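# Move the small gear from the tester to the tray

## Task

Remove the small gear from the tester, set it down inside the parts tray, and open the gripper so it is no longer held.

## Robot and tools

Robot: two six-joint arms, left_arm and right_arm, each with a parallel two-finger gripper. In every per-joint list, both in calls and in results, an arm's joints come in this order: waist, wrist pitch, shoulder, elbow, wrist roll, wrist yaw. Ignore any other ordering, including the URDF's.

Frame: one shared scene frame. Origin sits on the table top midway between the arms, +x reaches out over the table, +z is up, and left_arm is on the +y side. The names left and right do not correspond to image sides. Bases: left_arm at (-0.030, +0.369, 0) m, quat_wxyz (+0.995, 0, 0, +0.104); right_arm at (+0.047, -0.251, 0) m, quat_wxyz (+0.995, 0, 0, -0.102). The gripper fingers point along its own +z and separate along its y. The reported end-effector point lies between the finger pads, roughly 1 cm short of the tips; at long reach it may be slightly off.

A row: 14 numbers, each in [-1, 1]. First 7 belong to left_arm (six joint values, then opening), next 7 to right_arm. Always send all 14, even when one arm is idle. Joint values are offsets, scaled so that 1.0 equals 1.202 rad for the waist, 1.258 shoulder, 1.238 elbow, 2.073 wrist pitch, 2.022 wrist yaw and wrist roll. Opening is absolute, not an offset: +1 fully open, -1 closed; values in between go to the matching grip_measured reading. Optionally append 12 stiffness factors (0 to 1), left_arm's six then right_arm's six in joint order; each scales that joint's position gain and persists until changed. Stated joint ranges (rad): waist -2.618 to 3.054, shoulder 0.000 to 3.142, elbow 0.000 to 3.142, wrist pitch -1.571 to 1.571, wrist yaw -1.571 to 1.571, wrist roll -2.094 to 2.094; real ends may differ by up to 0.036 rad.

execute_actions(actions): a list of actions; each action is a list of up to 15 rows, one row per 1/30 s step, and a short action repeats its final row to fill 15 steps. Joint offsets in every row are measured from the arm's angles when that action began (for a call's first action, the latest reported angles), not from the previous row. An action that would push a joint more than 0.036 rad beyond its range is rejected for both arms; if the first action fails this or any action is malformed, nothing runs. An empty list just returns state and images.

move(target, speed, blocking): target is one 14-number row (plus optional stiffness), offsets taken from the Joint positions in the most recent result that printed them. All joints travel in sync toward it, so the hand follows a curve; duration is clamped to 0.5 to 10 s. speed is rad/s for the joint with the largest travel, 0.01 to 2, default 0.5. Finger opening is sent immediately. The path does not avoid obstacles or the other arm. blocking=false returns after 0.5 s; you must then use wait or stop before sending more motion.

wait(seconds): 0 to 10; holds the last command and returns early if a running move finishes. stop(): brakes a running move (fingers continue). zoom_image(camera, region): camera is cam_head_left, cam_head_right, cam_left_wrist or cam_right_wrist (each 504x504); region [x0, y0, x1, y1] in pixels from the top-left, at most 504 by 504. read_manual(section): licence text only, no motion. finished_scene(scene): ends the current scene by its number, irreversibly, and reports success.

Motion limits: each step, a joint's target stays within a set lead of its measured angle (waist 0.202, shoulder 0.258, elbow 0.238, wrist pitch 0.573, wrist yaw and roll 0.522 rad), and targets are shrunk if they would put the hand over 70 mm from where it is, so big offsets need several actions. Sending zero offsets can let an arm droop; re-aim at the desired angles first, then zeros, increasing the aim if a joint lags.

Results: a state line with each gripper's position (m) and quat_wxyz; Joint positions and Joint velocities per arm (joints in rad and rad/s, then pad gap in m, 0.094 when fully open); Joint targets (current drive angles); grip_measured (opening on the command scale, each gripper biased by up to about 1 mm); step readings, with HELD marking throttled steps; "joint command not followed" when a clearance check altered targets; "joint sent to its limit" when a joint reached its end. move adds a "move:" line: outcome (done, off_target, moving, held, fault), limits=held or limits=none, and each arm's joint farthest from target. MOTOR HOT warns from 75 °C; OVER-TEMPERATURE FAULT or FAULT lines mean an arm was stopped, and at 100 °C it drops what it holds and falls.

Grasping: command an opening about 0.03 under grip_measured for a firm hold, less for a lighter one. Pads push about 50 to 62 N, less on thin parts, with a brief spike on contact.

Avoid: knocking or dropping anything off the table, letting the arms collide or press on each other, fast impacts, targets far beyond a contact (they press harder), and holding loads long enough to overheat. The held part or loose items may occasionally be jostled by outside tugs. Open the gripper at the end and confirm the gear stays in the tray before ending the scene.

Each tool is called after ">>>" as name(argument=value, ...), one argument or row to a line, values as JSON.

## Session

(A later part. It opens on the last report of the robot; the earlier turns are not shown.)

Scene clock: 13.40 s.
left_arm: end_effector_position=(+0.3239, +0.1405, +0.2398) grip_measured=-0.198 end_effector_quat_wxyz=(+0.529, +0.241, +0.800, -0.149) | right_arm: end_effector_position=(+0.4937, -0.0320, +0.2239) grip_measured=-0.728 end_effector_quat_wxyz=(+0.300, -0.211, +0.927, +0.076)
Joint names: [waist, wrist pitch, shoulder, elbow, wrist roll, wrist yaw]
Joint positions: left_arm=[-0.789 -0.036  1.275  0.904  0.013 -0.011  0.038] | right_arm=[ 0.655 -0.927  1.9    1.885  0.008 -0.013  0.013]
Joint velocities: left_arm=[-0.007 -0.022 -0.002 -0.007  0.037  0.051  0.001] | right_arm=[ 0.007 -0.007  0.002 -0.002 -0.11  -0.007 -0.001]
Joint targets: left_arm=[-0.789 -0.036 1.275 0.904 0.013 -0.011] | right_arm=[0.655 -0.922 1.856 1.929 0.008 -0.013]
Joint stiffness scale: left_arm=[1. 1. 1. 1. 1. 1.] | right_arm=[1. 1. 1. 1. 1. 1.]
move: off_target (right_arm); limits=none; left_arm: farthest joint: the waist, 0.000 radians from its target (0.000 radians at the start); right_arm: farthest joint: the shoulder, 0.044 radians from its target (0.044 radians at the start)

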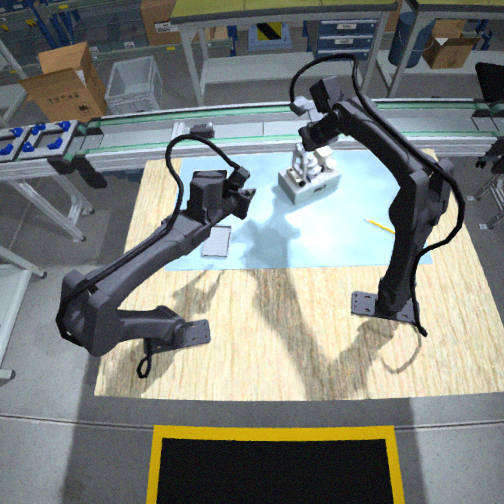

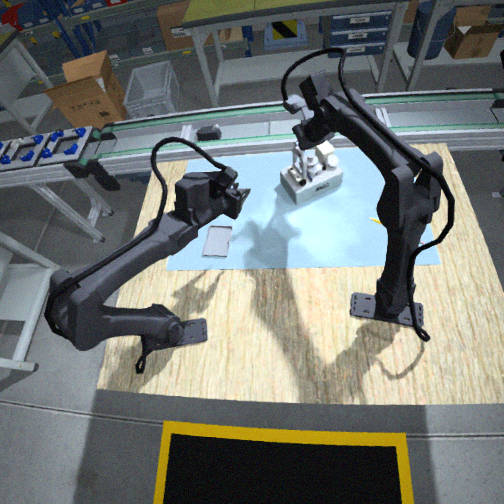

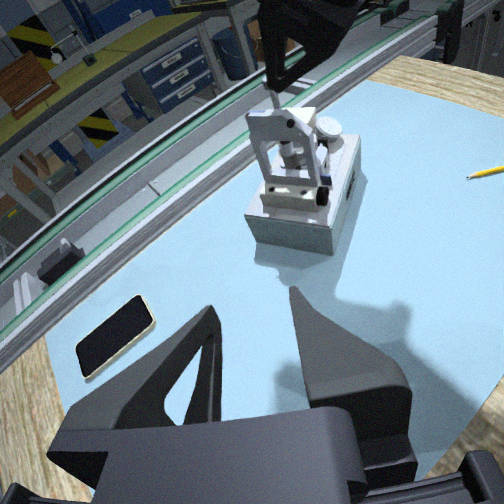

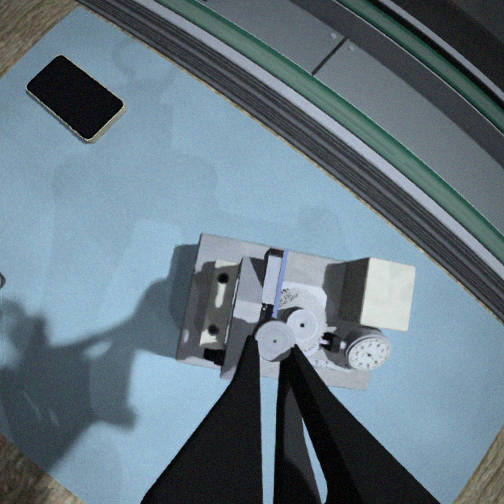

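>>> execute_actions(
  actions=[
    [[0,0,0,0,0,0,-0.2,0,0,0,0.01,0,0,-0.75],[0,0,0,0,0,0,-0.2,0,0,0,0.01,0,0,-0.75],[0,0,0,0,0,0,-0.2,0,0,0,0.01,0,0,-0.75],[0,0,0,0,0,0,-0.2,0,0,0,0.01,0,0,-0.5]],
    [[0,0,0,0,0,0,-0.2,0,0.017,0.026,0.01,0,0,-0.5]],
    [[0,0,0,0,0,0,-0.2,0,0,0,0.01,0,0,-0.75]],
  ],
)

>>> move(
  target=[0,0,0,0,0,0,-0.2,0,0.025,-0.07,0.065,0,0,-0.75],
  speed=0.06,
)

>>> zoom_image(
  camera="cam_left_wrist",
  region=[200,30,380,210],
)

Scene clock: 15.23 s.
left_arm: end_effector_position=(+0.3239, +0.1405, +0.2398) grip_measured=-0.198 end_effector_quat_wxyz=(+0.529, +0.241, +0.800, -0.149) | right_arm: end_effector_position=(+0.5003, -0.0287, +0.2191) grip_measured=-0.714 end_effector_quat_wxyz=(+0.304, -0.210, +0.926, +0.077)
Joint names: [waist, wrist pitch, shoulder, elbow, wrist roll, wrist yaw]
Joint positions: left_arm=[-0.789 -0.036  1.275  0.904  0.013 -0.011  0.038] | right_arm=[ 0.655 -0.899  1.918  1.885  0.008 -0.013  0.013]
Joint velocities: left_arm=[-0.017  0.007 -0.017 -0.012 -0.007  0.022 -0.   ] | right_arm=[-0.007  0.066 -0.007 -0.012  0.007  0.066 -0.   ]
Joint targets: left_arm=[-0.789 -0.036 1.275 0.904 0.013 -0.011] | right_arm=[0.655 -0.899 1.918 1.898 0.008 -0.012]
Joint stiffness scale: left_arm=[1. 1. 1. 1. 1. 1.] | right_arm=[1. 1. 1. 1. 1. 1.]
Step readings (joint positions; steps 1 to 15: 1st action; 16 to 30: 2nd action; 31 to 45: 3rd action):
0: left_arm=[-0.789 -0.036 1.275 0.904 0.013 -0.011] | right_arm=[0.655 -0.927 1.900 1.885 0.008 -0.013]
1: left_arm=[-0.789 -0.036 1.275 0.904 0.013 -0.011] | right_arm=[0.655 -0.927 1.901 1.885 0.008 -0.013]
2: left_arm=[-0.789 -0.036 1.275 0.904 0.013 -0.011] | right_arm=[0.655 -0.927 1.901 1.885 0.008 -0.013]
4: left_arm=[-0.789 -0.036 1.275 0.904 0.013 -0.011] | right_arm=[0.655 -0.927 1.901 1.885 0.008 -0.013]
8: left_arm=[-0.789 -0.036 1.275 0.904 0.013 -0.011] | right_arm=[0.655 -0.927 1.901 1.885 0.008 -0.013]
15: left_arm=[-0.789 -0.036 1.275 0.904 0.013 -0.011] | right_arm=[0.655 -0.927 1.901 1.885 0.008 -0.013]
16: left_arm=[-0.789 -0.036 1.275 0.904 0.013 -0.011] | right_arm=[0.655 -0.925 1.902 1.885 0.008 -0.013]
17: left_arm=[-0.789 -0.036 1.275 0.904 0.013 -0.011] | right_arm=[0.655 -0.920 1.904 1.885 0.008 -0.013]
19: left_arm=[-0.789 -0.036 1.275 0.904 0.013 -0.011] | right_arm=[0.655 -0.910 1.909 1.885 0.008 -0.013]
23: left_arm=[-0.789 -0.036 1.275 0.904 0.013 -0.011] | right_arm=[0.655 -0.903 1.917 1.885 0.008 -0.013]
30: left_arm=[-0.789 -0.036 1.275 0.904 0.013 -0.011] | right_arm=[0.655 -0.900 1.918 1.885 0.008 -0.013]
31: left_arm=[-0.789 -0.036 1.275 0.904 0.013 -0.011] | right_arm=[0.655 -0.900 1.918 1.885 0.008 -0.013]
32: left_arm=[-0.789 -0.036 1.275 0.904 0.013 -0.011] | right_arm=[0.655 -0.900 1.918 1.885 0.008 -0.013]
34: left_arm=[-0.789 -0.036 1.275 0.904 0.013 -0.011] | right_arm=[0.655 -0.899 1.918 1.885 0.008 -0.013]
38: left_arm=[-0.789 -0.036 1.275 0.904 0.013 -0.011] | right_arm=[0.655 -0.899 1.918 1.885 0.008 -0.013]
45: Joint positions above

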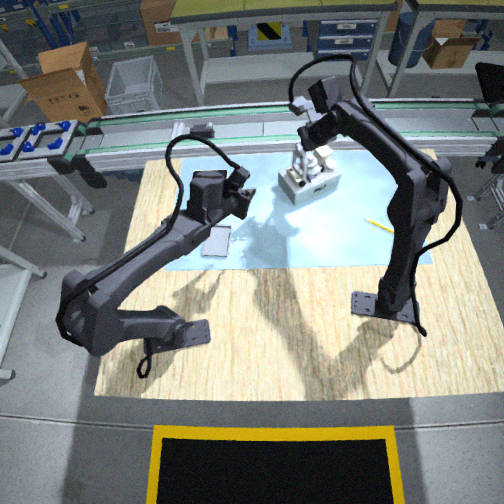

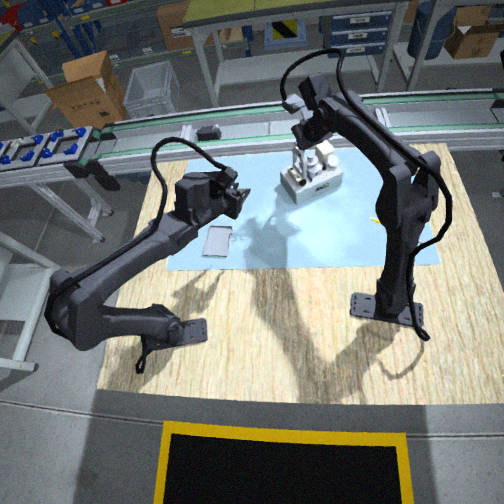

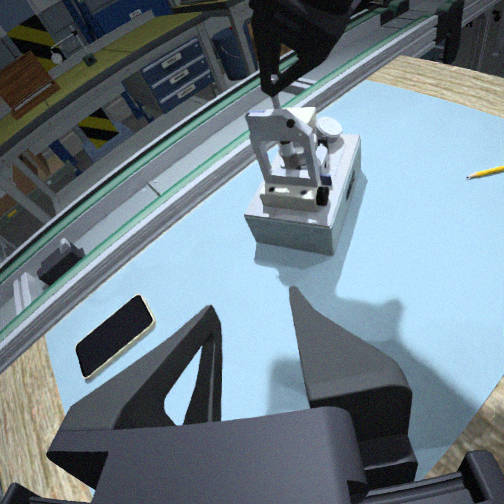

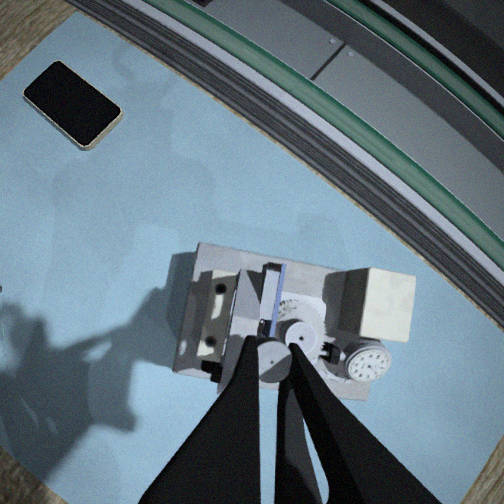

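Scene clock: 16.97 s.
left_arm: end_effector_position=(+0.3239, +0.1405, +0.2398) grip_measured=-0.198 end_effector_quat_wxyz=(+0.529, +0.241, +0.800, -0.149) | right_arm: end_effector_position=(+0.5007, -0.0285, +0.2351) grip_measured=-0.714 end_effector_quat_wxyz=(+0.319, -0.209, +0.921, +0.081)
Joint names: [waist, wrist pitch, shoulder, elbow, wrist roll, wrist yaw]
Joint positions: left_arm=[-0.789 -0.036  1.275  0.904  0.013 -0.011  0.038] | right_arm=[ 0.655 -0.906  1.903  1.91   0.008 -0.013  0.013]
Joint velocities: left_arm=[ 0.012 -0.051 -0.017  0.007 -0.037 -0.022  0.   ] | right_arm=[-0.002 -0.007  0.002 -0.007  0.095  0.007  0.   ]
Joint targets: left_arm=[-0.789 -0.036 1.275 0.904 0.013 -0.011] | right_arm=[0.655 -0.848 1.830 1.966 0.008 -0.013]
Joint stiffness scale: left_arm=[1. 1. 1. 1. 1. 1.] | right_arm=[1. 1. 1. 1. 1. 1.]
move: off_target (right_arm); limits=none; left_arm: farthest joint: the waist, 0.000 radians from its target (0.000 radians at the start); right_arm: farthest joint: the shoulder, 0.073 radians from its target (0.088 radians at the start)

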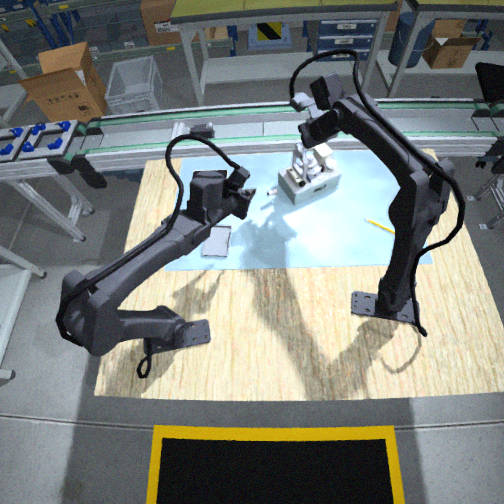

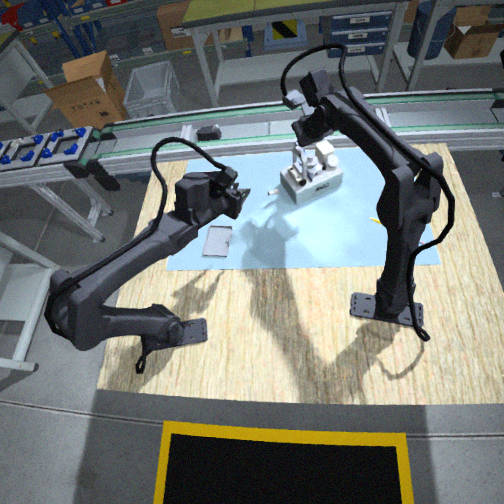

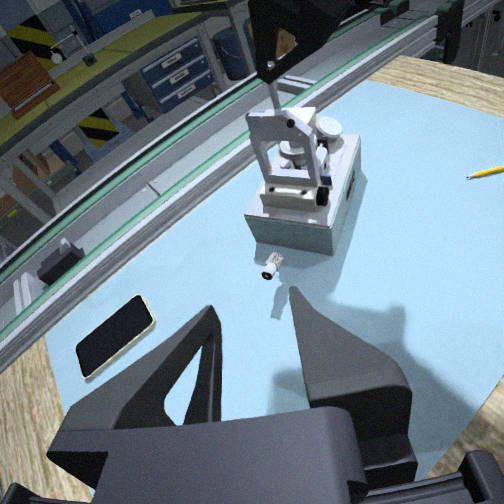

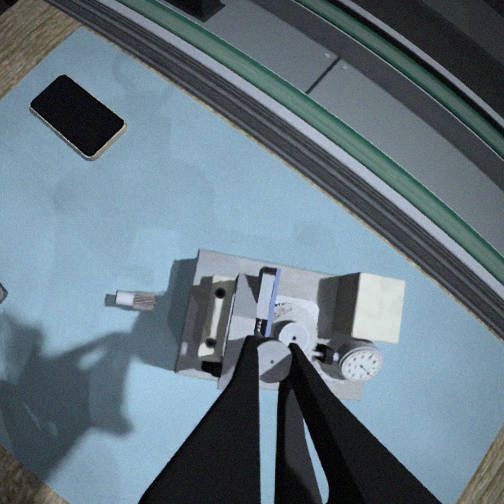

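Region (200, 30, 380, 210) of cam_left_wrist's 504x504 image, scaled by 2.800, with more detail than that image has.

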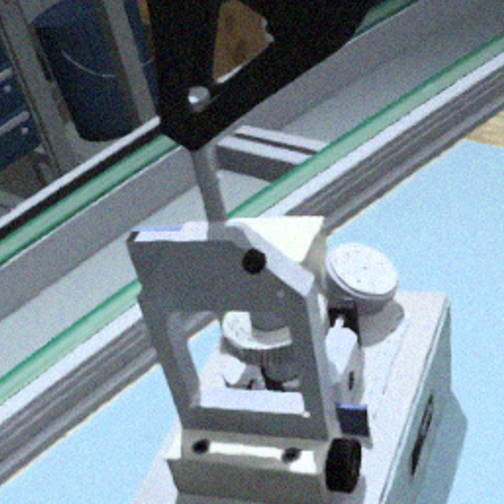

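>>> move(
  target=[0,0,0,0,0,0,-0.2,0,0,0.012,-0.01,0,0,-0.75],
  speed=0.03,
)

>>> execute_actions(
  actions=[
    [[0,0,0,0,0,0,-0.2,0,0,0,0.01,0,0,0]],
  ],
)

>>> move(
  target=[0.045,-0.103,0.52,0.33,0,0,0,0,0,-0.4,-0.25,0,0,0],
)

Scene clock: 18.27 s.
left_arm: end_effector_position=(+0.3239, +0.1405, +0.2398) grip_measured=-0.198 end_effector_quat_wxyz=(+0.529, +0.241, +0.800, -0.149) | right_arm: end_effector_position=(+0.5002, -0.0287, +0.2194) grip_measured=-0.714 end_effector_quat_wxyz=(+0.300, -0.211, +0.927, +0.076)
Joint names: [waist, wrist pitch, shoulder, elbow, wrist roll, wrist yaw]
Joint positions: left_arm=[-0.789 -0.036  1.275  0.904  0.013 -0.011  0.038] | right_arm=[ 0.655 -0.918  1.927  1.904  0.008 -0.013  0.013]
Joint velocities: left_arm=[-0.027 -0.066 -0.007  0.017 -0.037  0.051  0.   ] | right_arm=[-0.017  0.022 -0.002 -0.007  0.022 -0.037  0.001]
Joint targets: left_arm=[-0.789 -0.036 1.275 0.904 0.013 -0.011] | right_arm=[0.655 -0.906 1.918 1.898 0.008 -0.013]
Joint stiffness scale: left_arm=[1. 1. 1. 1. 1. 1.] | right_arm=[1. 1. 1. 1. 1. 1.]
move: done; limits=none; left_arm: farthest joint: the waist, 0.000 radians from its target (0.000 radians at the start); right_arm: farthest joint: the wrist pitch, 0.012 radians from its target (0.000 radians at the start)

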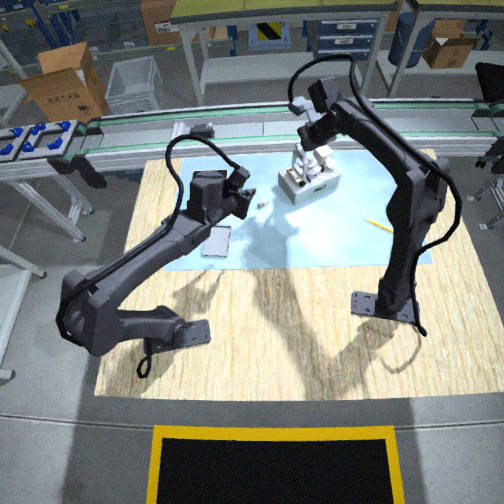

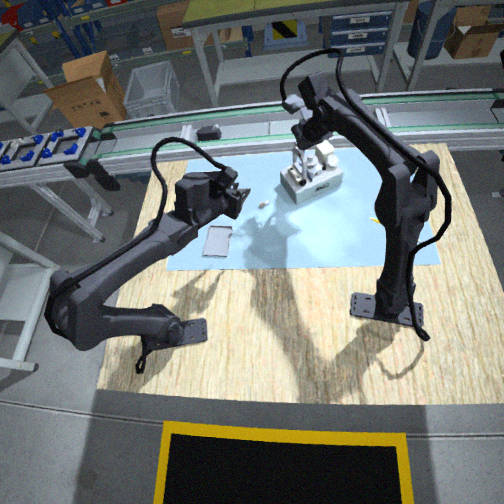

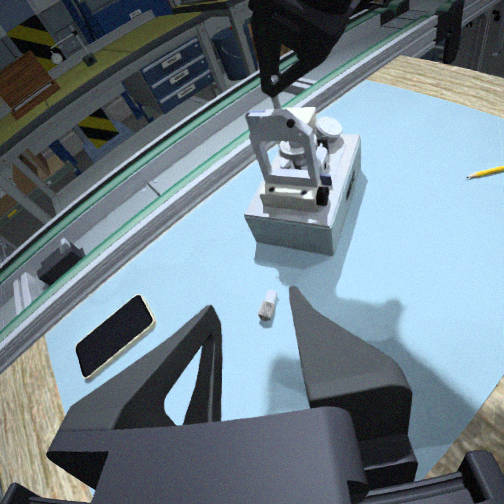

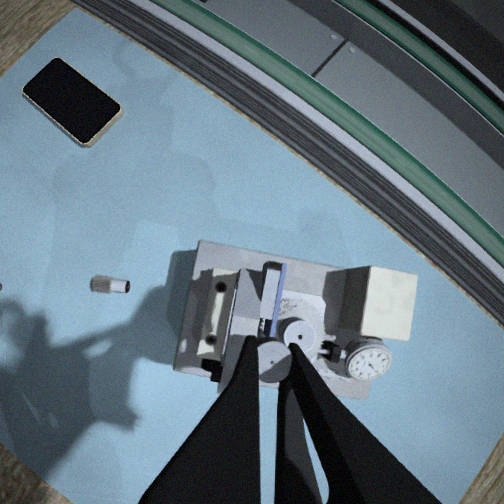

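Scene clock: 18.77 s.
left_arm: end_effector_position=(+0.3239, +0.1405, +0.2398) grip_measured=-0.198 end_effector_quat_wxyz=(+0.529, +0.241, +0.800, -0.149) | right_arm: end_effector_position=(+0.5005, -0.0286, +0.2197) grip_measured=-0.002 end_effector_quat_wxyz=(+0.301, -0.211, +0.927, +0.076)
Joint names: [waist, wrist pitch, shoulder, elbow, wrist roll, wrist yaw]
Joint positions: left_arm=[-0.789 -0.036  1.275  0.904  0.013 -0.011  0.038] | right_arm=[ 0.655 -0.916  1.927  1.904  0.008 -0.013  0.047]
Joint velocities: left_arm=[-0.007 -0.007 -0.017 -0.012 -0.007 -0.095 -0.   ] | right_arm=[ 0.002 -0.095 -0.012 -0.012 -0.037  0.007  0.   ]
Joint targets: left_arm=[-0.789 -0.036 1.275 0.904 0.013 -0.011] | right_arm=[0.655 -0.918 1.927 1.916 0.008 -0.013]
Joint stiffness scale: left_arm=[1. 1. 1. 1. 1. 1.] | right_arm=[1. 1. 1. 1. 1. 1.]
Step readings (joint positions):
0: left_arm=[-0.789 -0.036 1.275 0.904 0.013 -0.011] | right_arm=[0.655 -0.918 1.927 1.904 0.008 -0.013]
1: left_arm=[-0.789 -0.036 1.275 0.904 0.013 -0.011] | right_arm=[0.655 -0.918 1.927 1.904 0.008 -0.013]
2: left_arm=[-0.789 -0.036 1.275 0.904 0.013 -0.011] | right_arm=[0.655 -0.918 1.927 1.904 0.008 -0.013]
4: left_arm=[-0.789 -0.036 1.275 0.904 0.013 -0.011] | right_arm=[0.655 -0.917 1.927 1.904 0.008 -0.013]
8: left_arm=[-0.789 -0.036 1.275 0.904 0.013 -0.011] | right_arm=[0.655 -0.916 1.927 1.904 0.008 -0.013]
15: Joint positions above

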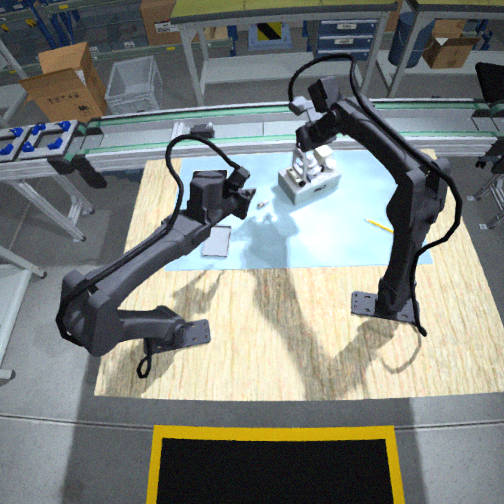

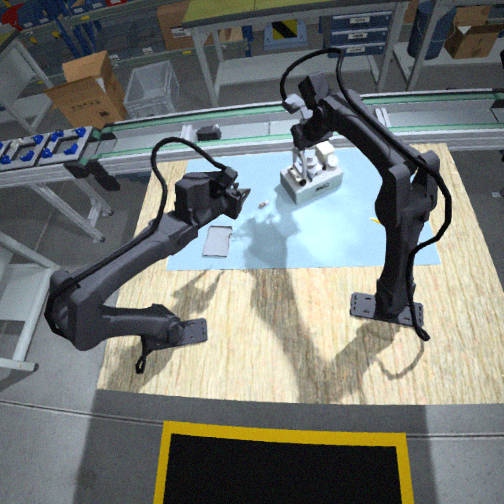

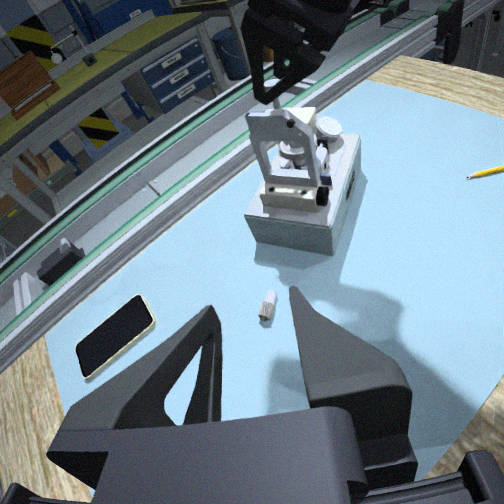

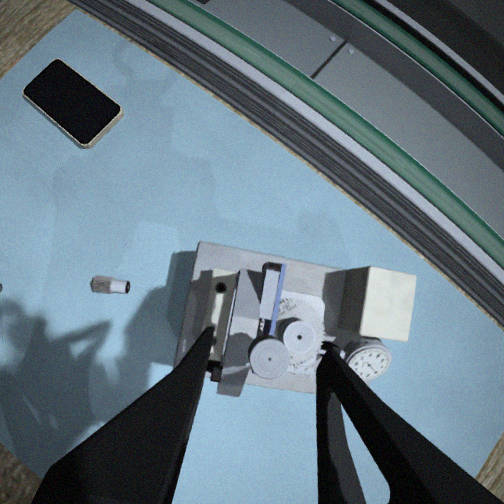

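Scene clock: 20.57 s.
left_arm: end_effector_position=(+0.4012, +0.1181, +0.0668) grip_measured=-0.002 end_effector_quat_wxyz=(+0.318, +0.253, +0.910, -0.079) | right_arm: end_effector_position=(+0.4067, -0.0740, +0.3151) grip_measured=-0.002 end_effector_quat_wxyz=(+0.393, -0.203, +0.892, +0.098)
Joint names: [waist, wrist pitch, shoulder, elbow, wrist roll, wrist yaw]
Joint positions: left_arm=[-0.742 -0.243  1.939  1.278  0.013 -0.011  0.047] | right_arm=[ 0.655 -0.912  1.442  1.617  0.008 -0.013  0.047]
Joint velocities: left_arm=[-0.017  0.007  0.007  0.002 -0.051  0.022 -0.001] | right_arm=[ 0.007 -0.007 -0.007 -0.012  0.022  0.007 -0.   ]
Joint targets: left_arm=[-0.735 -0.250 1.930 1.313 0.013 -0.011] | right_arm=[0.655 -0.917 1.424 1.594 0.008 -0.013]
Joint stiffness scale: left_arm=[1. 1. 1. 1. 1. 1.] | right_arm=[1. 1. 1. 1. 1. 1.]
move: off_target (left_arm, right_arm); limits=none; left_arm: farthest joint: the elbow, 0.034 radians from its target (0.408 radians at the start); right_arm: farthest joint: the elbow, 0.023 radians from its target (0.309 radians at the start)

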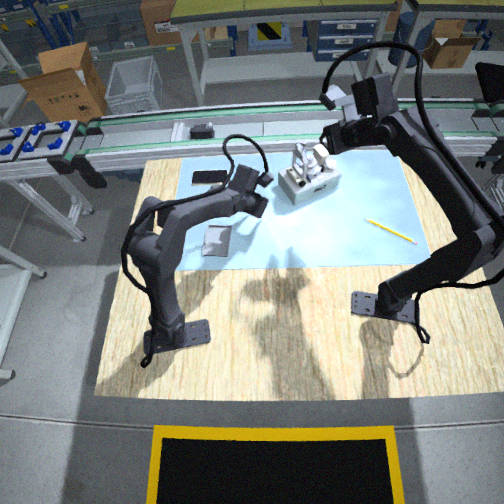

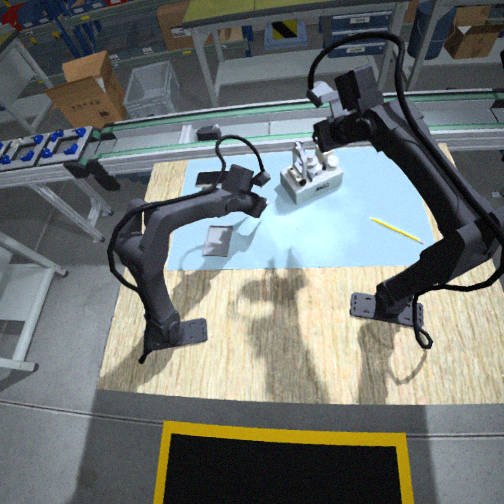

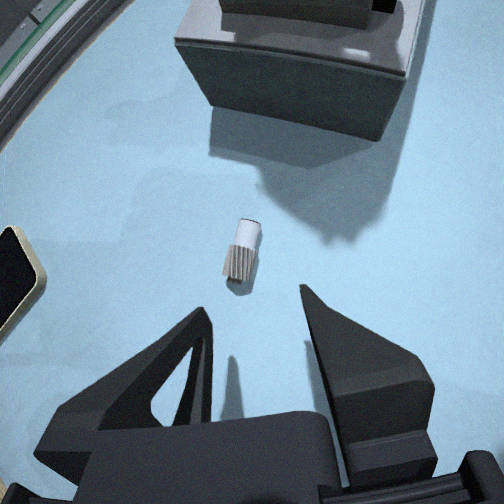

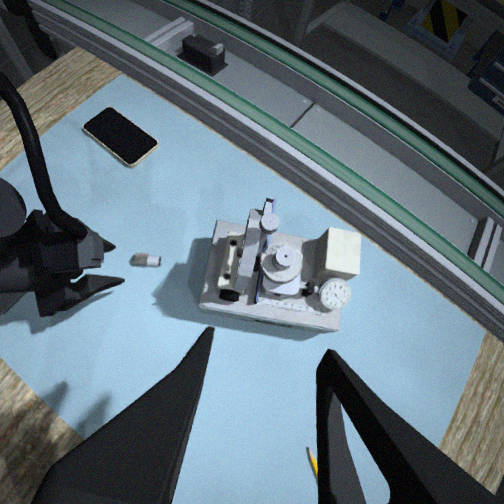

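>>> move(
  target=[0,0,0.105,0.092,0.2,0,0,0,0,0,0,0,0,0],
  speed=0.4,
)

Scene clock: 22.40 s.
left_arm: end_effector_position=(+0.4145, +0.1102, +0.0320) grip_measured=-0.001 end_effector_quat_wxyz=(+0.302, +0.432, +0.850, -0.013) | right_arm: end_effector_position=(+0.4067, -0.0740, +0.3151) grip_measured=-0.002 end_effector_quat_wxyz=(+0.393, -0.203, +0.892, +0.098)
Joint names: [waist, wrist pitch, shoulder, elbow, wrist roll, wrist yaw]
Joint positions: left_arm=[-0.742 -0.245  2.073  1.36   0.411 -0.011  0.047] | right_arm=[ 0.655 -0.912  1.442  1.617  0.008 -0.013  0.047]
Joint velocities: left_arm=[-0.007 -0.007 -0.017 -0.007 -0.081 -0.007  0.   ] | right_arm=[-0.002  0.037 -0.002  0.012  0.037 -0.037 -0.   ]
Joint targets: left_arm=[-0.742 -0.243 2.071 1.392 0.417 -0.011] | right_arm=[0.655 -0.912 1.442 1.617 0.008 -0.013]
Joint stiffness scale: left_arm=[1. 1. 1. 1. 1. 1.] | right_arm=[1. 1. 1. 1. 1. 1.]
move: off_target (left_arm); limits=none; left_arm: farthest joint: the elbow, 0.032 radians from its target (0.114 radians at the start); right_arm: farthest joint: the waist, 0.000 radians from its target (0.000 radians at the start)

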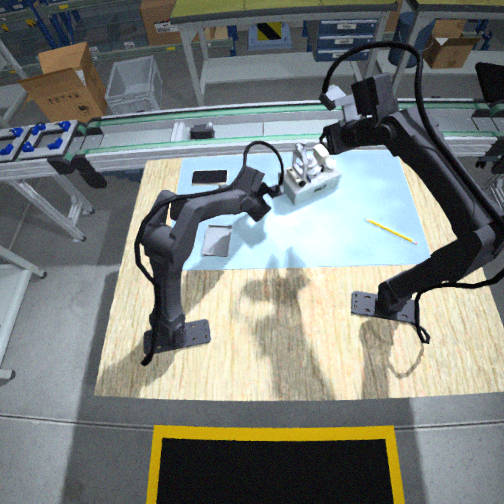

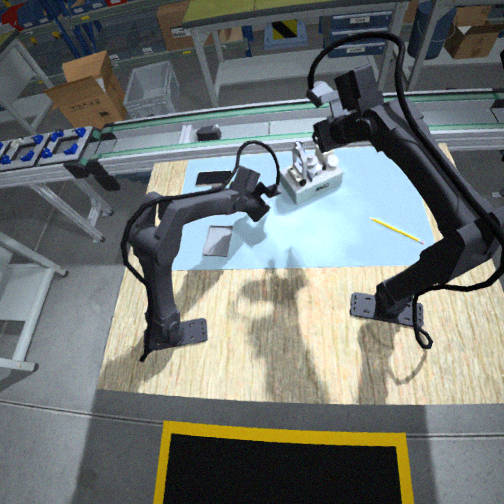

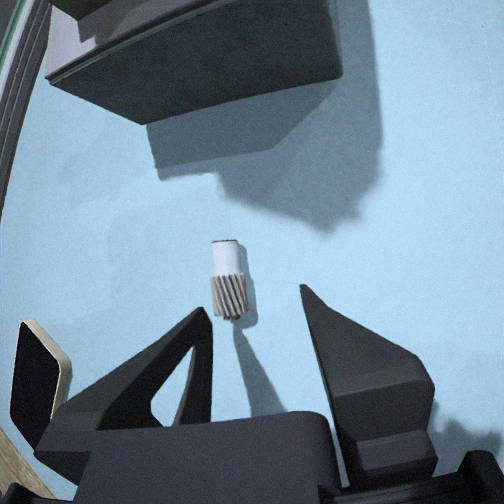

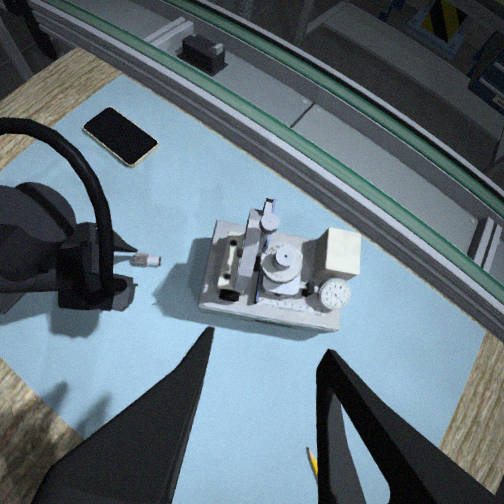

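>>> move(
  target=[0.02,0,0.058,0.072,-0.05,0,-0.2,0,0,0,0,0,0,0],
  speed=0.15,
)

Scene clock: 23.77 s.
left_arm: end_effector_position=(+0.4321, +0.1151, +0.0214) grip_measured=-0.199 end_effector_quat_wxyz=(+0.298, +0.382, +0.874, -0.018) | right_arm: end_effector_position=(+0.4067, -0.0740, +0.3151) grip_measured=-0.002 end_effector_quat_wxyz=(+0.393, -0.203, +0.892, +0.098)
Joint names: [waist, wrist pitch, shoulder, elbow, wrist roll, wrist yaw]
Joint positions: left_arm=[-0.721 -0.247  2.138  1.421  0.319 -0.023  0.038] | right_arm=[ 0.655 -0.912  1.442  1.617  0.008 -0.013  0.047]
Joint velocities: left_arm=[ 0.012 -0.007 -0.007  0.012 -0.051 -0.066  0.001] | right_arm=[-0.002 -0.051 -0.007 -0.007 -0.051 -0.007 -0.001]
Joint targets: left_arm=[-0.718 -0.245 2.146 1.449 0.310 -0.011] | right_arm=[0.655 -0.912 1.442 1.617 0.008 -0.013]
Joint stiffness scale: left_arm=[1. 1. 1. 1. 1. 1.] | right_arm=[1. 1. 1. 1. 1. 1.]
move: off_target (left_arm); limits=none; left_arm: farthest joint: the elbow, 0.028 radians from its target (0.089 radians at the start); right_arm: farthest joint: the waist, 0.000 radians from its target (0.000 radians at the start)

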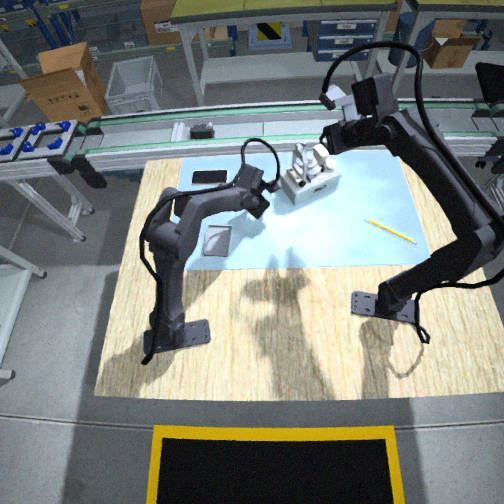

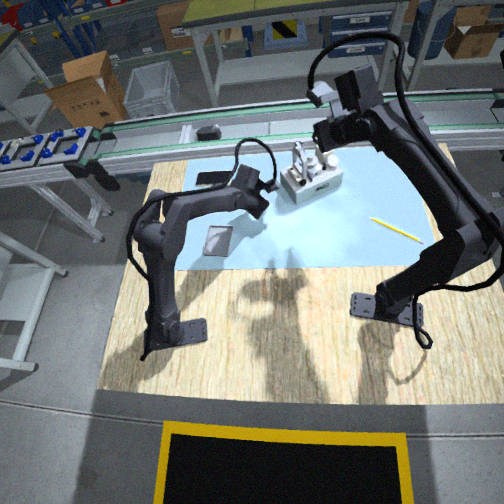

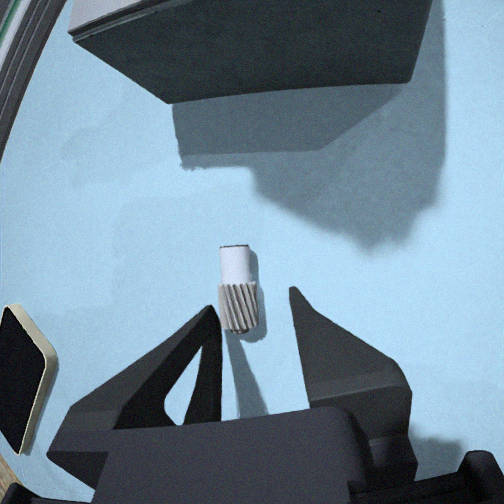

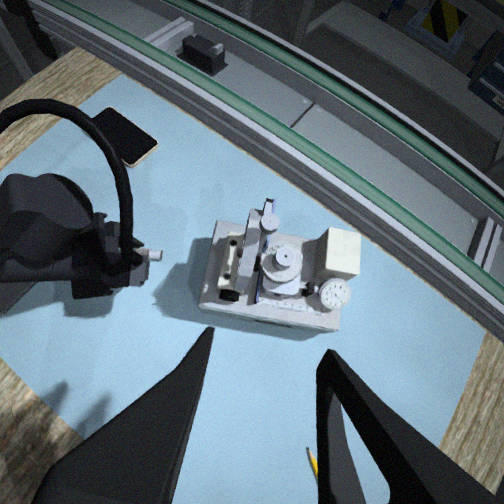

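>>> execute_actions(
  actions=[
    [[0.01,0.012,0,0.022,0,0,-0.5,0,0,0,0,0,0,0]],
    [[0,0,0.012,0.02,0,0,-0.72,0,0,0,0,0,0,0]],
  ],
)

>>> move(
  target=[0,0,-0.15,0,0,0,-0.72,0,0,0,0,0,0,0],
  speed=0.3,
)

Scene clock: 24.93 s.
left_arm: end_effector_position=(+0.4355, +0.1161, +0.0219) grip_measured=-0.636 end_effector_quat_wxyz=(+0.303, +0.379, +0.874, -0.018) | right_arm: end_effector_position=(+0.4067, -0.0740, +0.3151) grip_measured=-0.002 end_effector_quat_wxyz=(+0.393, -0.203, +0.892, +0.098)
Joint names: [waist, wrist pitch, shoulder, elbow, wrist roll, wrist yaw]
Joint positions: left_arm=[-0.716 -0.234  2.141  1.421  0.319 -0.022  0.017] | right_arm=[ 0.655 -0.912  1.442  1.617  0.008 -0.013  0.047]
Joint velocities: left_arm=[-0.002 -0.051 -0.002 -0.002 -0.007 -0.022 -0.   ] | right_arm=[-0.012 -0.007 -0.007 -0.002  0.037 -0.007  0.   ]
Joint targets: left_arm=[-0.716 -0.236 2.153 1.446 0.319 -0.022] | right_arm=[0.655 -0.912 1.442 1.617 0.008 -0.013]
Joint stiffness scale: left_arm=[1. 1. 1. 1. 1. 1.] | right_arm=[1. 1. 1. 1. 1. 1.]
Step readings (joint positions; steps 1 to 15: 1st action; 16 to 30: 2nd action):
0: left_arm=[-0.721 -0.247 2.138 1.421 0.319 -0.023] | right_arm=[0.655 -0.912 1.442 1.617 0.008 -0.013]
1: left_arm=[-0.721 -0.246 2.138 1.421 0.319 -0.022] | right_arm=[0.655 -0.912 1.442 1.617 0.008 -0.013]
2: left_arm=[-0.720 -0.243 2.138 1.421 0.319 -0.022] | right_arm=[0.655 -0.912 1.442 1.617 0.008 -0.013]
4: left_arm=[-0.719 -0.242 2.138 1.421 0.319 -0.022] | right_arm=[0.655 -0.912 1.442 1.617 0.008 -0.013]
8: left_arm=[-0.716 -0.238 2.138 1.421 0.319 -0.022] | right_arm=[0.655 -0.912 1.442 1.617 0.008 -0.013]
15: left_arm=[-0.716 -0.236 2.138 1.421 0.319 -0.022] | right_arm=[0.655 -0.912 1.442 1.617 0.008 -0.013]
16: left_arm=[-0.716 -0.236 2.139 1.421 0.319 -0.023] | right_arm=[0.655 -0.912 1.442 1.617 0.008 -0.013]
17: left_arm=[-0.716 -0.234 2.140 1.421 0.319 -0.022] | right_arm=[0.655 -0.912 1.442 1.617 0.008 -0.013]
19: left_arm=[-0.716 -0.234 2.141 1.421 0.319 -0.022] | right_arm=[0.655 -0.912 1.442 1.617 0.008 -0.013]
23: left_arm=[-0.716 -0.234 2.141 1.421 0.319 -0.022] | right_arm=[0.655 -0.912 1.442 1.617 0.008 -0.013]
30: Joint positions above

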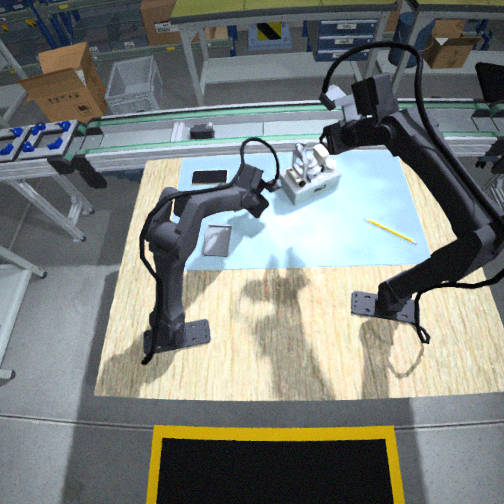

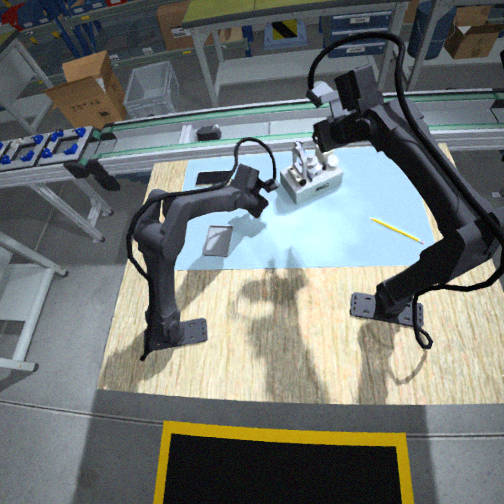

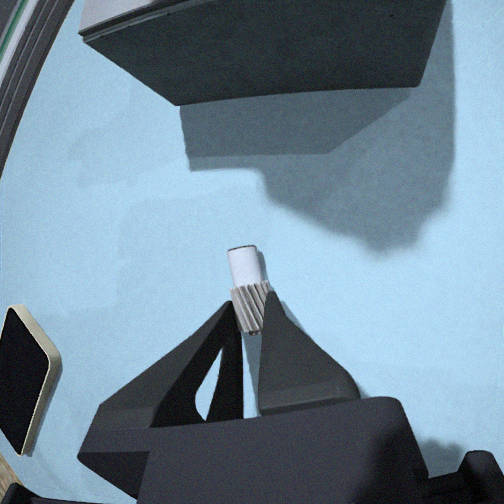

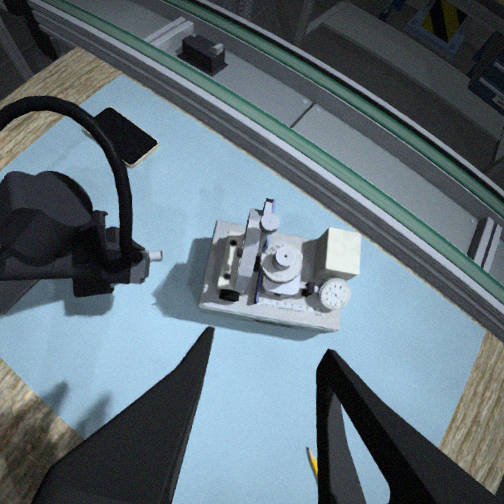

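Scene clock: 25.93 s.
left_arm: end_effector_position=(+0.4420, +0.1125, +0.1057) grip_measured=-0.636 end_effector_quat_wxyz=(+0.376, +0.368, +0.850, -0.025) | right_arm: end_effector_position=(+0.4067, -0.0740, +0.3151) grip_measured=-0.002 end_effector_quat_wxyz=(+0.393, -0.203, +0.892, +0.098)
Joint names: [waist, wrist pitch, shoulder, elbow, wrist roll, wrist yaw]
Joint positions: left_arm=[-0.716 -0.243  1.975  1.421  0.319 -0.022  0.017] | right_arm=[ 0.655 -0.912  1.442  1.617  0.008 -0.013  0.047]
Joint velocities: left_arm=[-0.007  0.022  0.002  0.022  0.037 -0.037 -0.   ] | right_arm=[-0.002 -0.007  0.007  0.012  0.007 -0.007 -0.001]
Joint targets: left_arm=[-0.716 -0.234 1.952 1.421 0.319 -0.022] | right_arm=[0.655 -0.912 1.442 1.617 0.008 -0.013]
Joint stiffness scale: left_arm=[1. 1. 1. 1. 1. 1.] | right_arm=[1. 1. 1. 1. 1. 1.]
move: off_target (left_arm); limits=none; left_arm: farthest joint: the shoulder, 0.023 radians from its target (0.188 radians at the start); right_arm: farthest joint: the waist, 0.000 radians from its target (0.000 radians at the start)

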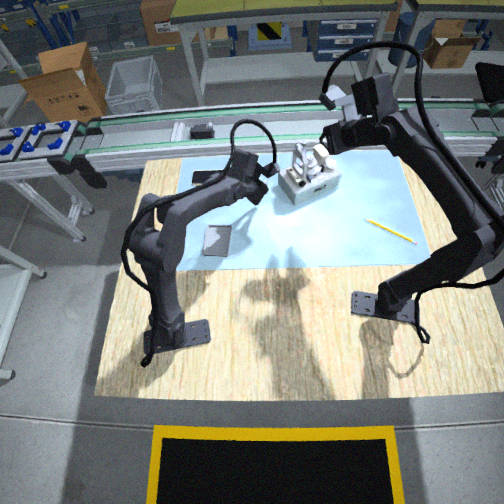

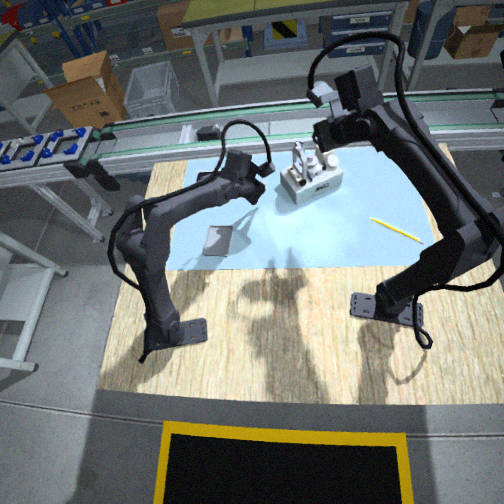

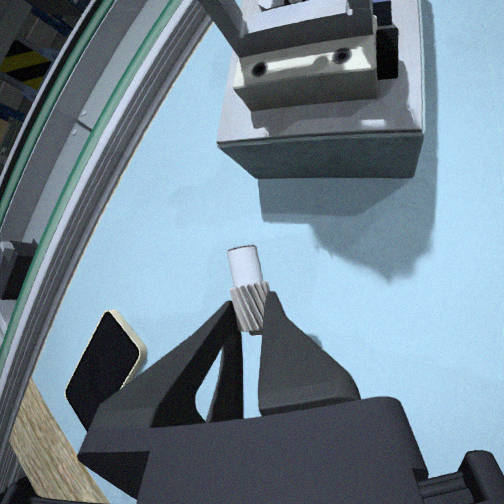

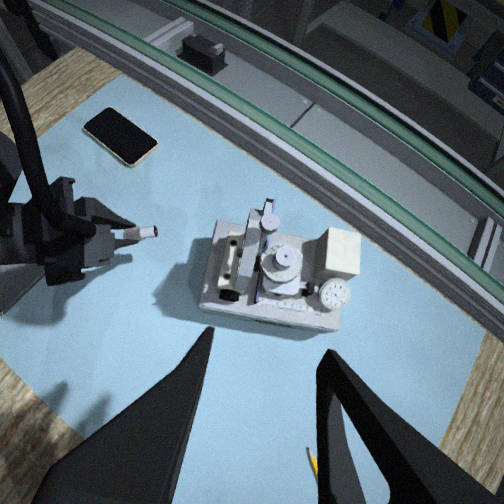

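>>> move(
  target=[0.15,-0.022,-0.46,-0.55,-0.1,0,-0.72,0,0,0,0,0,0,0],
)

Scene clock: 28.17 s.
left_arm: end_effector_position=(+0.3014, +0.2594, +0.0674) grip_measured=-0.636 end_effector_quat_wxyz=(+0.293, +0.214, +0.932, -0.020) | right_arm: end_effector_position=(+0.4067, -0.0740, +0.3151) grip_measured=-0.002 end_effector_quat_wxyz=(+0.393, -0.203, +0.892, +0.098)
Joint names: [waist, wrist pitch, shoulder, elbow, wrist roll, wrist yaw]
Joint positions: left_arm=[-0.543 -0.297  1.423  0.746  0.125 -0.022  0.017] | right_arm=[ 0.655 -0.912  1.442  1.617  0.008 -0.013  0.047]
Joint velocities: left_arm=[ 0.007 -0.007 -0.007 -0.012 -0.022  0.037  0.   ] | right_arm=[ 0.007 -0.022 -0.007 -0.002 -0.066  0.051 -0.001]
Joint targets: left_arm=[-0.536 -0.289 1.396 0.740 0.117 -0.022] | right_arm=[0.655 -0.912 1.442 1.617 0.008 -0.013]
Joint stiffness scale: left_arm=[1. 1. 1. 1. 1. 1.] | right_arm=[1. 1. 1. 1. 1. 1.]
move: off_target (left_arm); limits=none; left_arm: farthest joint: the shoulder, 0.027 radians from its target (0.579 radians at the start); right_arm: farthest joint: the waist, 0.000 radians from its target (0.000 radians at the start)

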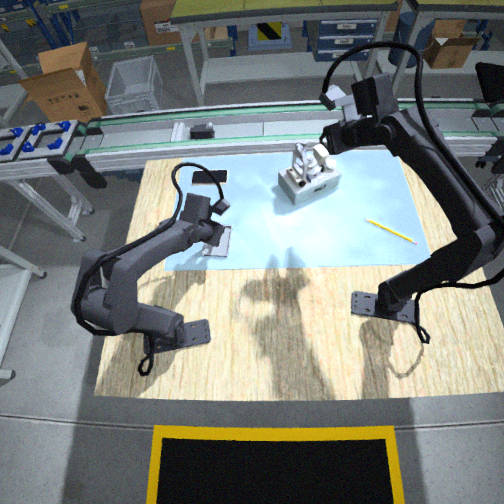

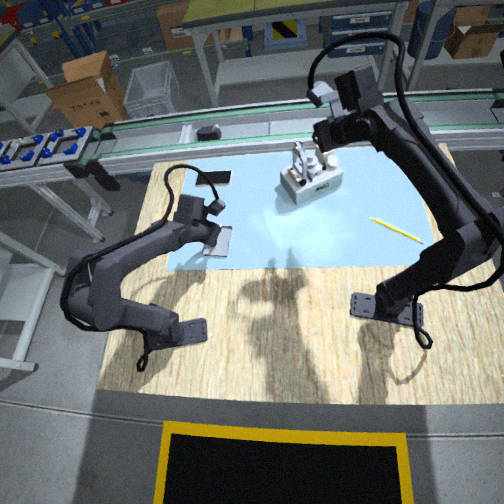

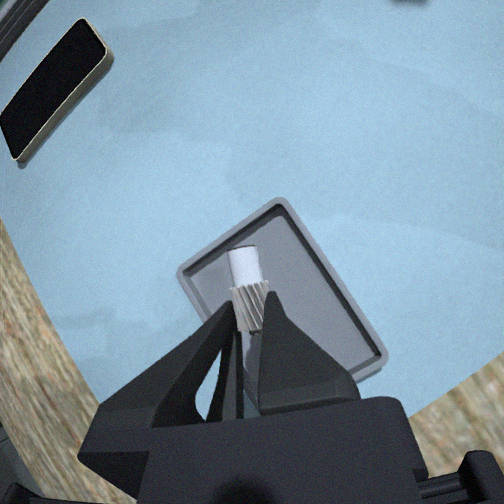

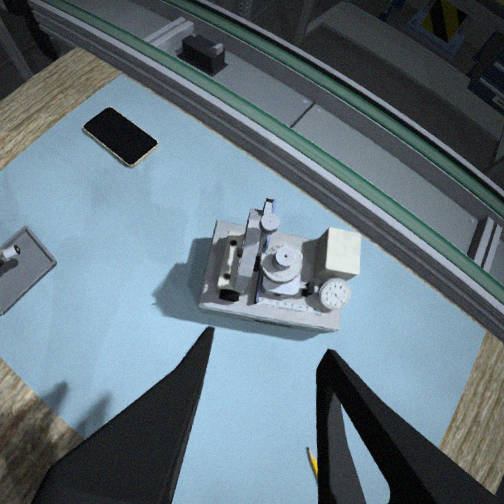

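>>> move(
  target=[-0.06,0.01,0.112,0,0,0,-0.72,0,0,0,0,0,0,0],
  speed=0.15,
)

Scene clock: 29.50 s.
left_arm: end_effector_position=(+0.2864, +0.2420, +0.0253) grip_measured=-0.636 end_effector_quat_wxyz=(+0.233, +0.248, +0.940, -0.020) | right_arm: end_effector_position=(+0.4067, -0.0740, +0.3151) grip_measured=-0.002 end_effector_quat_wxyz=(+0.393, -0.203, +0.892, +0.098)
Joint names: [waist, wrist pitch, shoulder, elbow, wrist roll, wrist yaw]
Joint positions: left_arm=[-0.606 -0.29   1.555  0.746  0.124 -0.023  0.017] | right_arm=[ 0.655 -0.912  1.442  1.617  0.008 -0.013  0.047]
Joint velocities: left_arm=[ 0.002  0.007 -0.012  0.002  0.007 -0.11   0.001] | right_arm=[ 0.007 -0.007  0.007 -0.017  0.007 -0.022 -0.   ]
Joint targets: left_arm=[-0.615 -0.277 1.564 0.746 0.125 -0.022] | right_arm=[0.655 -0.912 1.442 1.617 0.008 -0.013]
Joint stiffness scale: left_arm=[1. 1. 1. 1. 1. 1.] | right_arm=[1. 1. 1. 1. 1. 1.]
move: done; limits=none; left_arm: farthest joint: the wrist pitch, 0.014 radians from its target (0.021 radians at the start); right_arm: farthest joint: the waist, 0.000 radians from its target (0.000 radians at the start)

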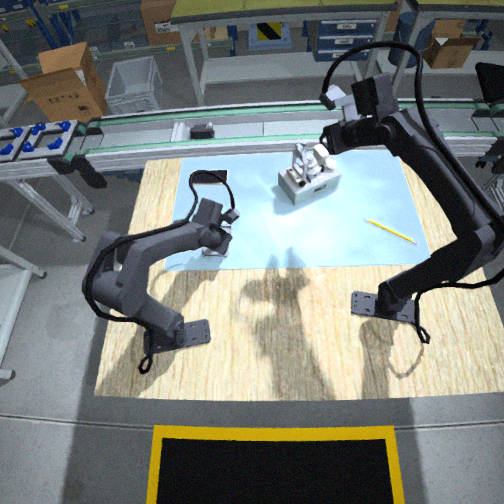

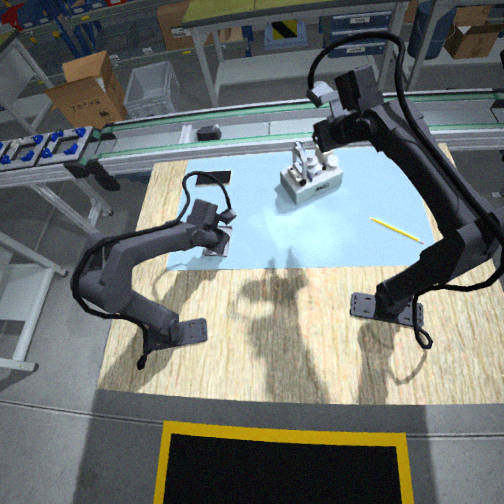

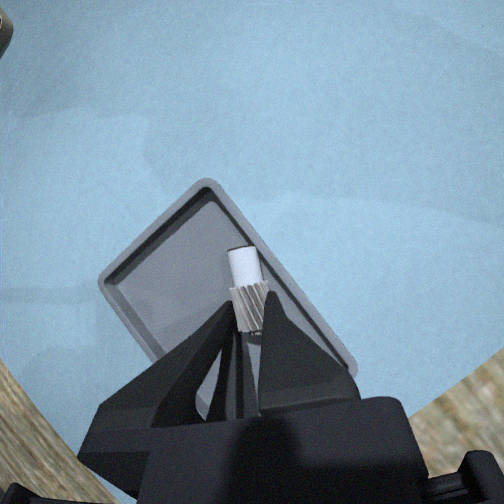

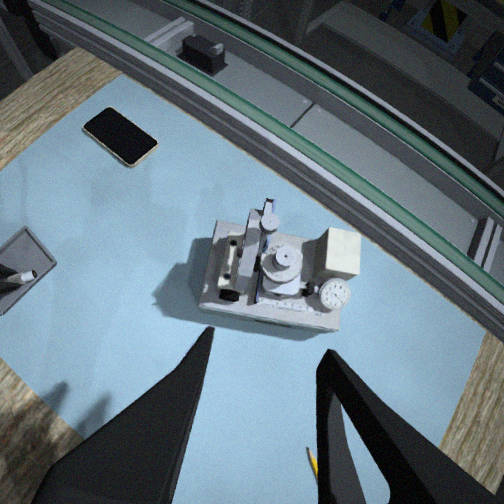

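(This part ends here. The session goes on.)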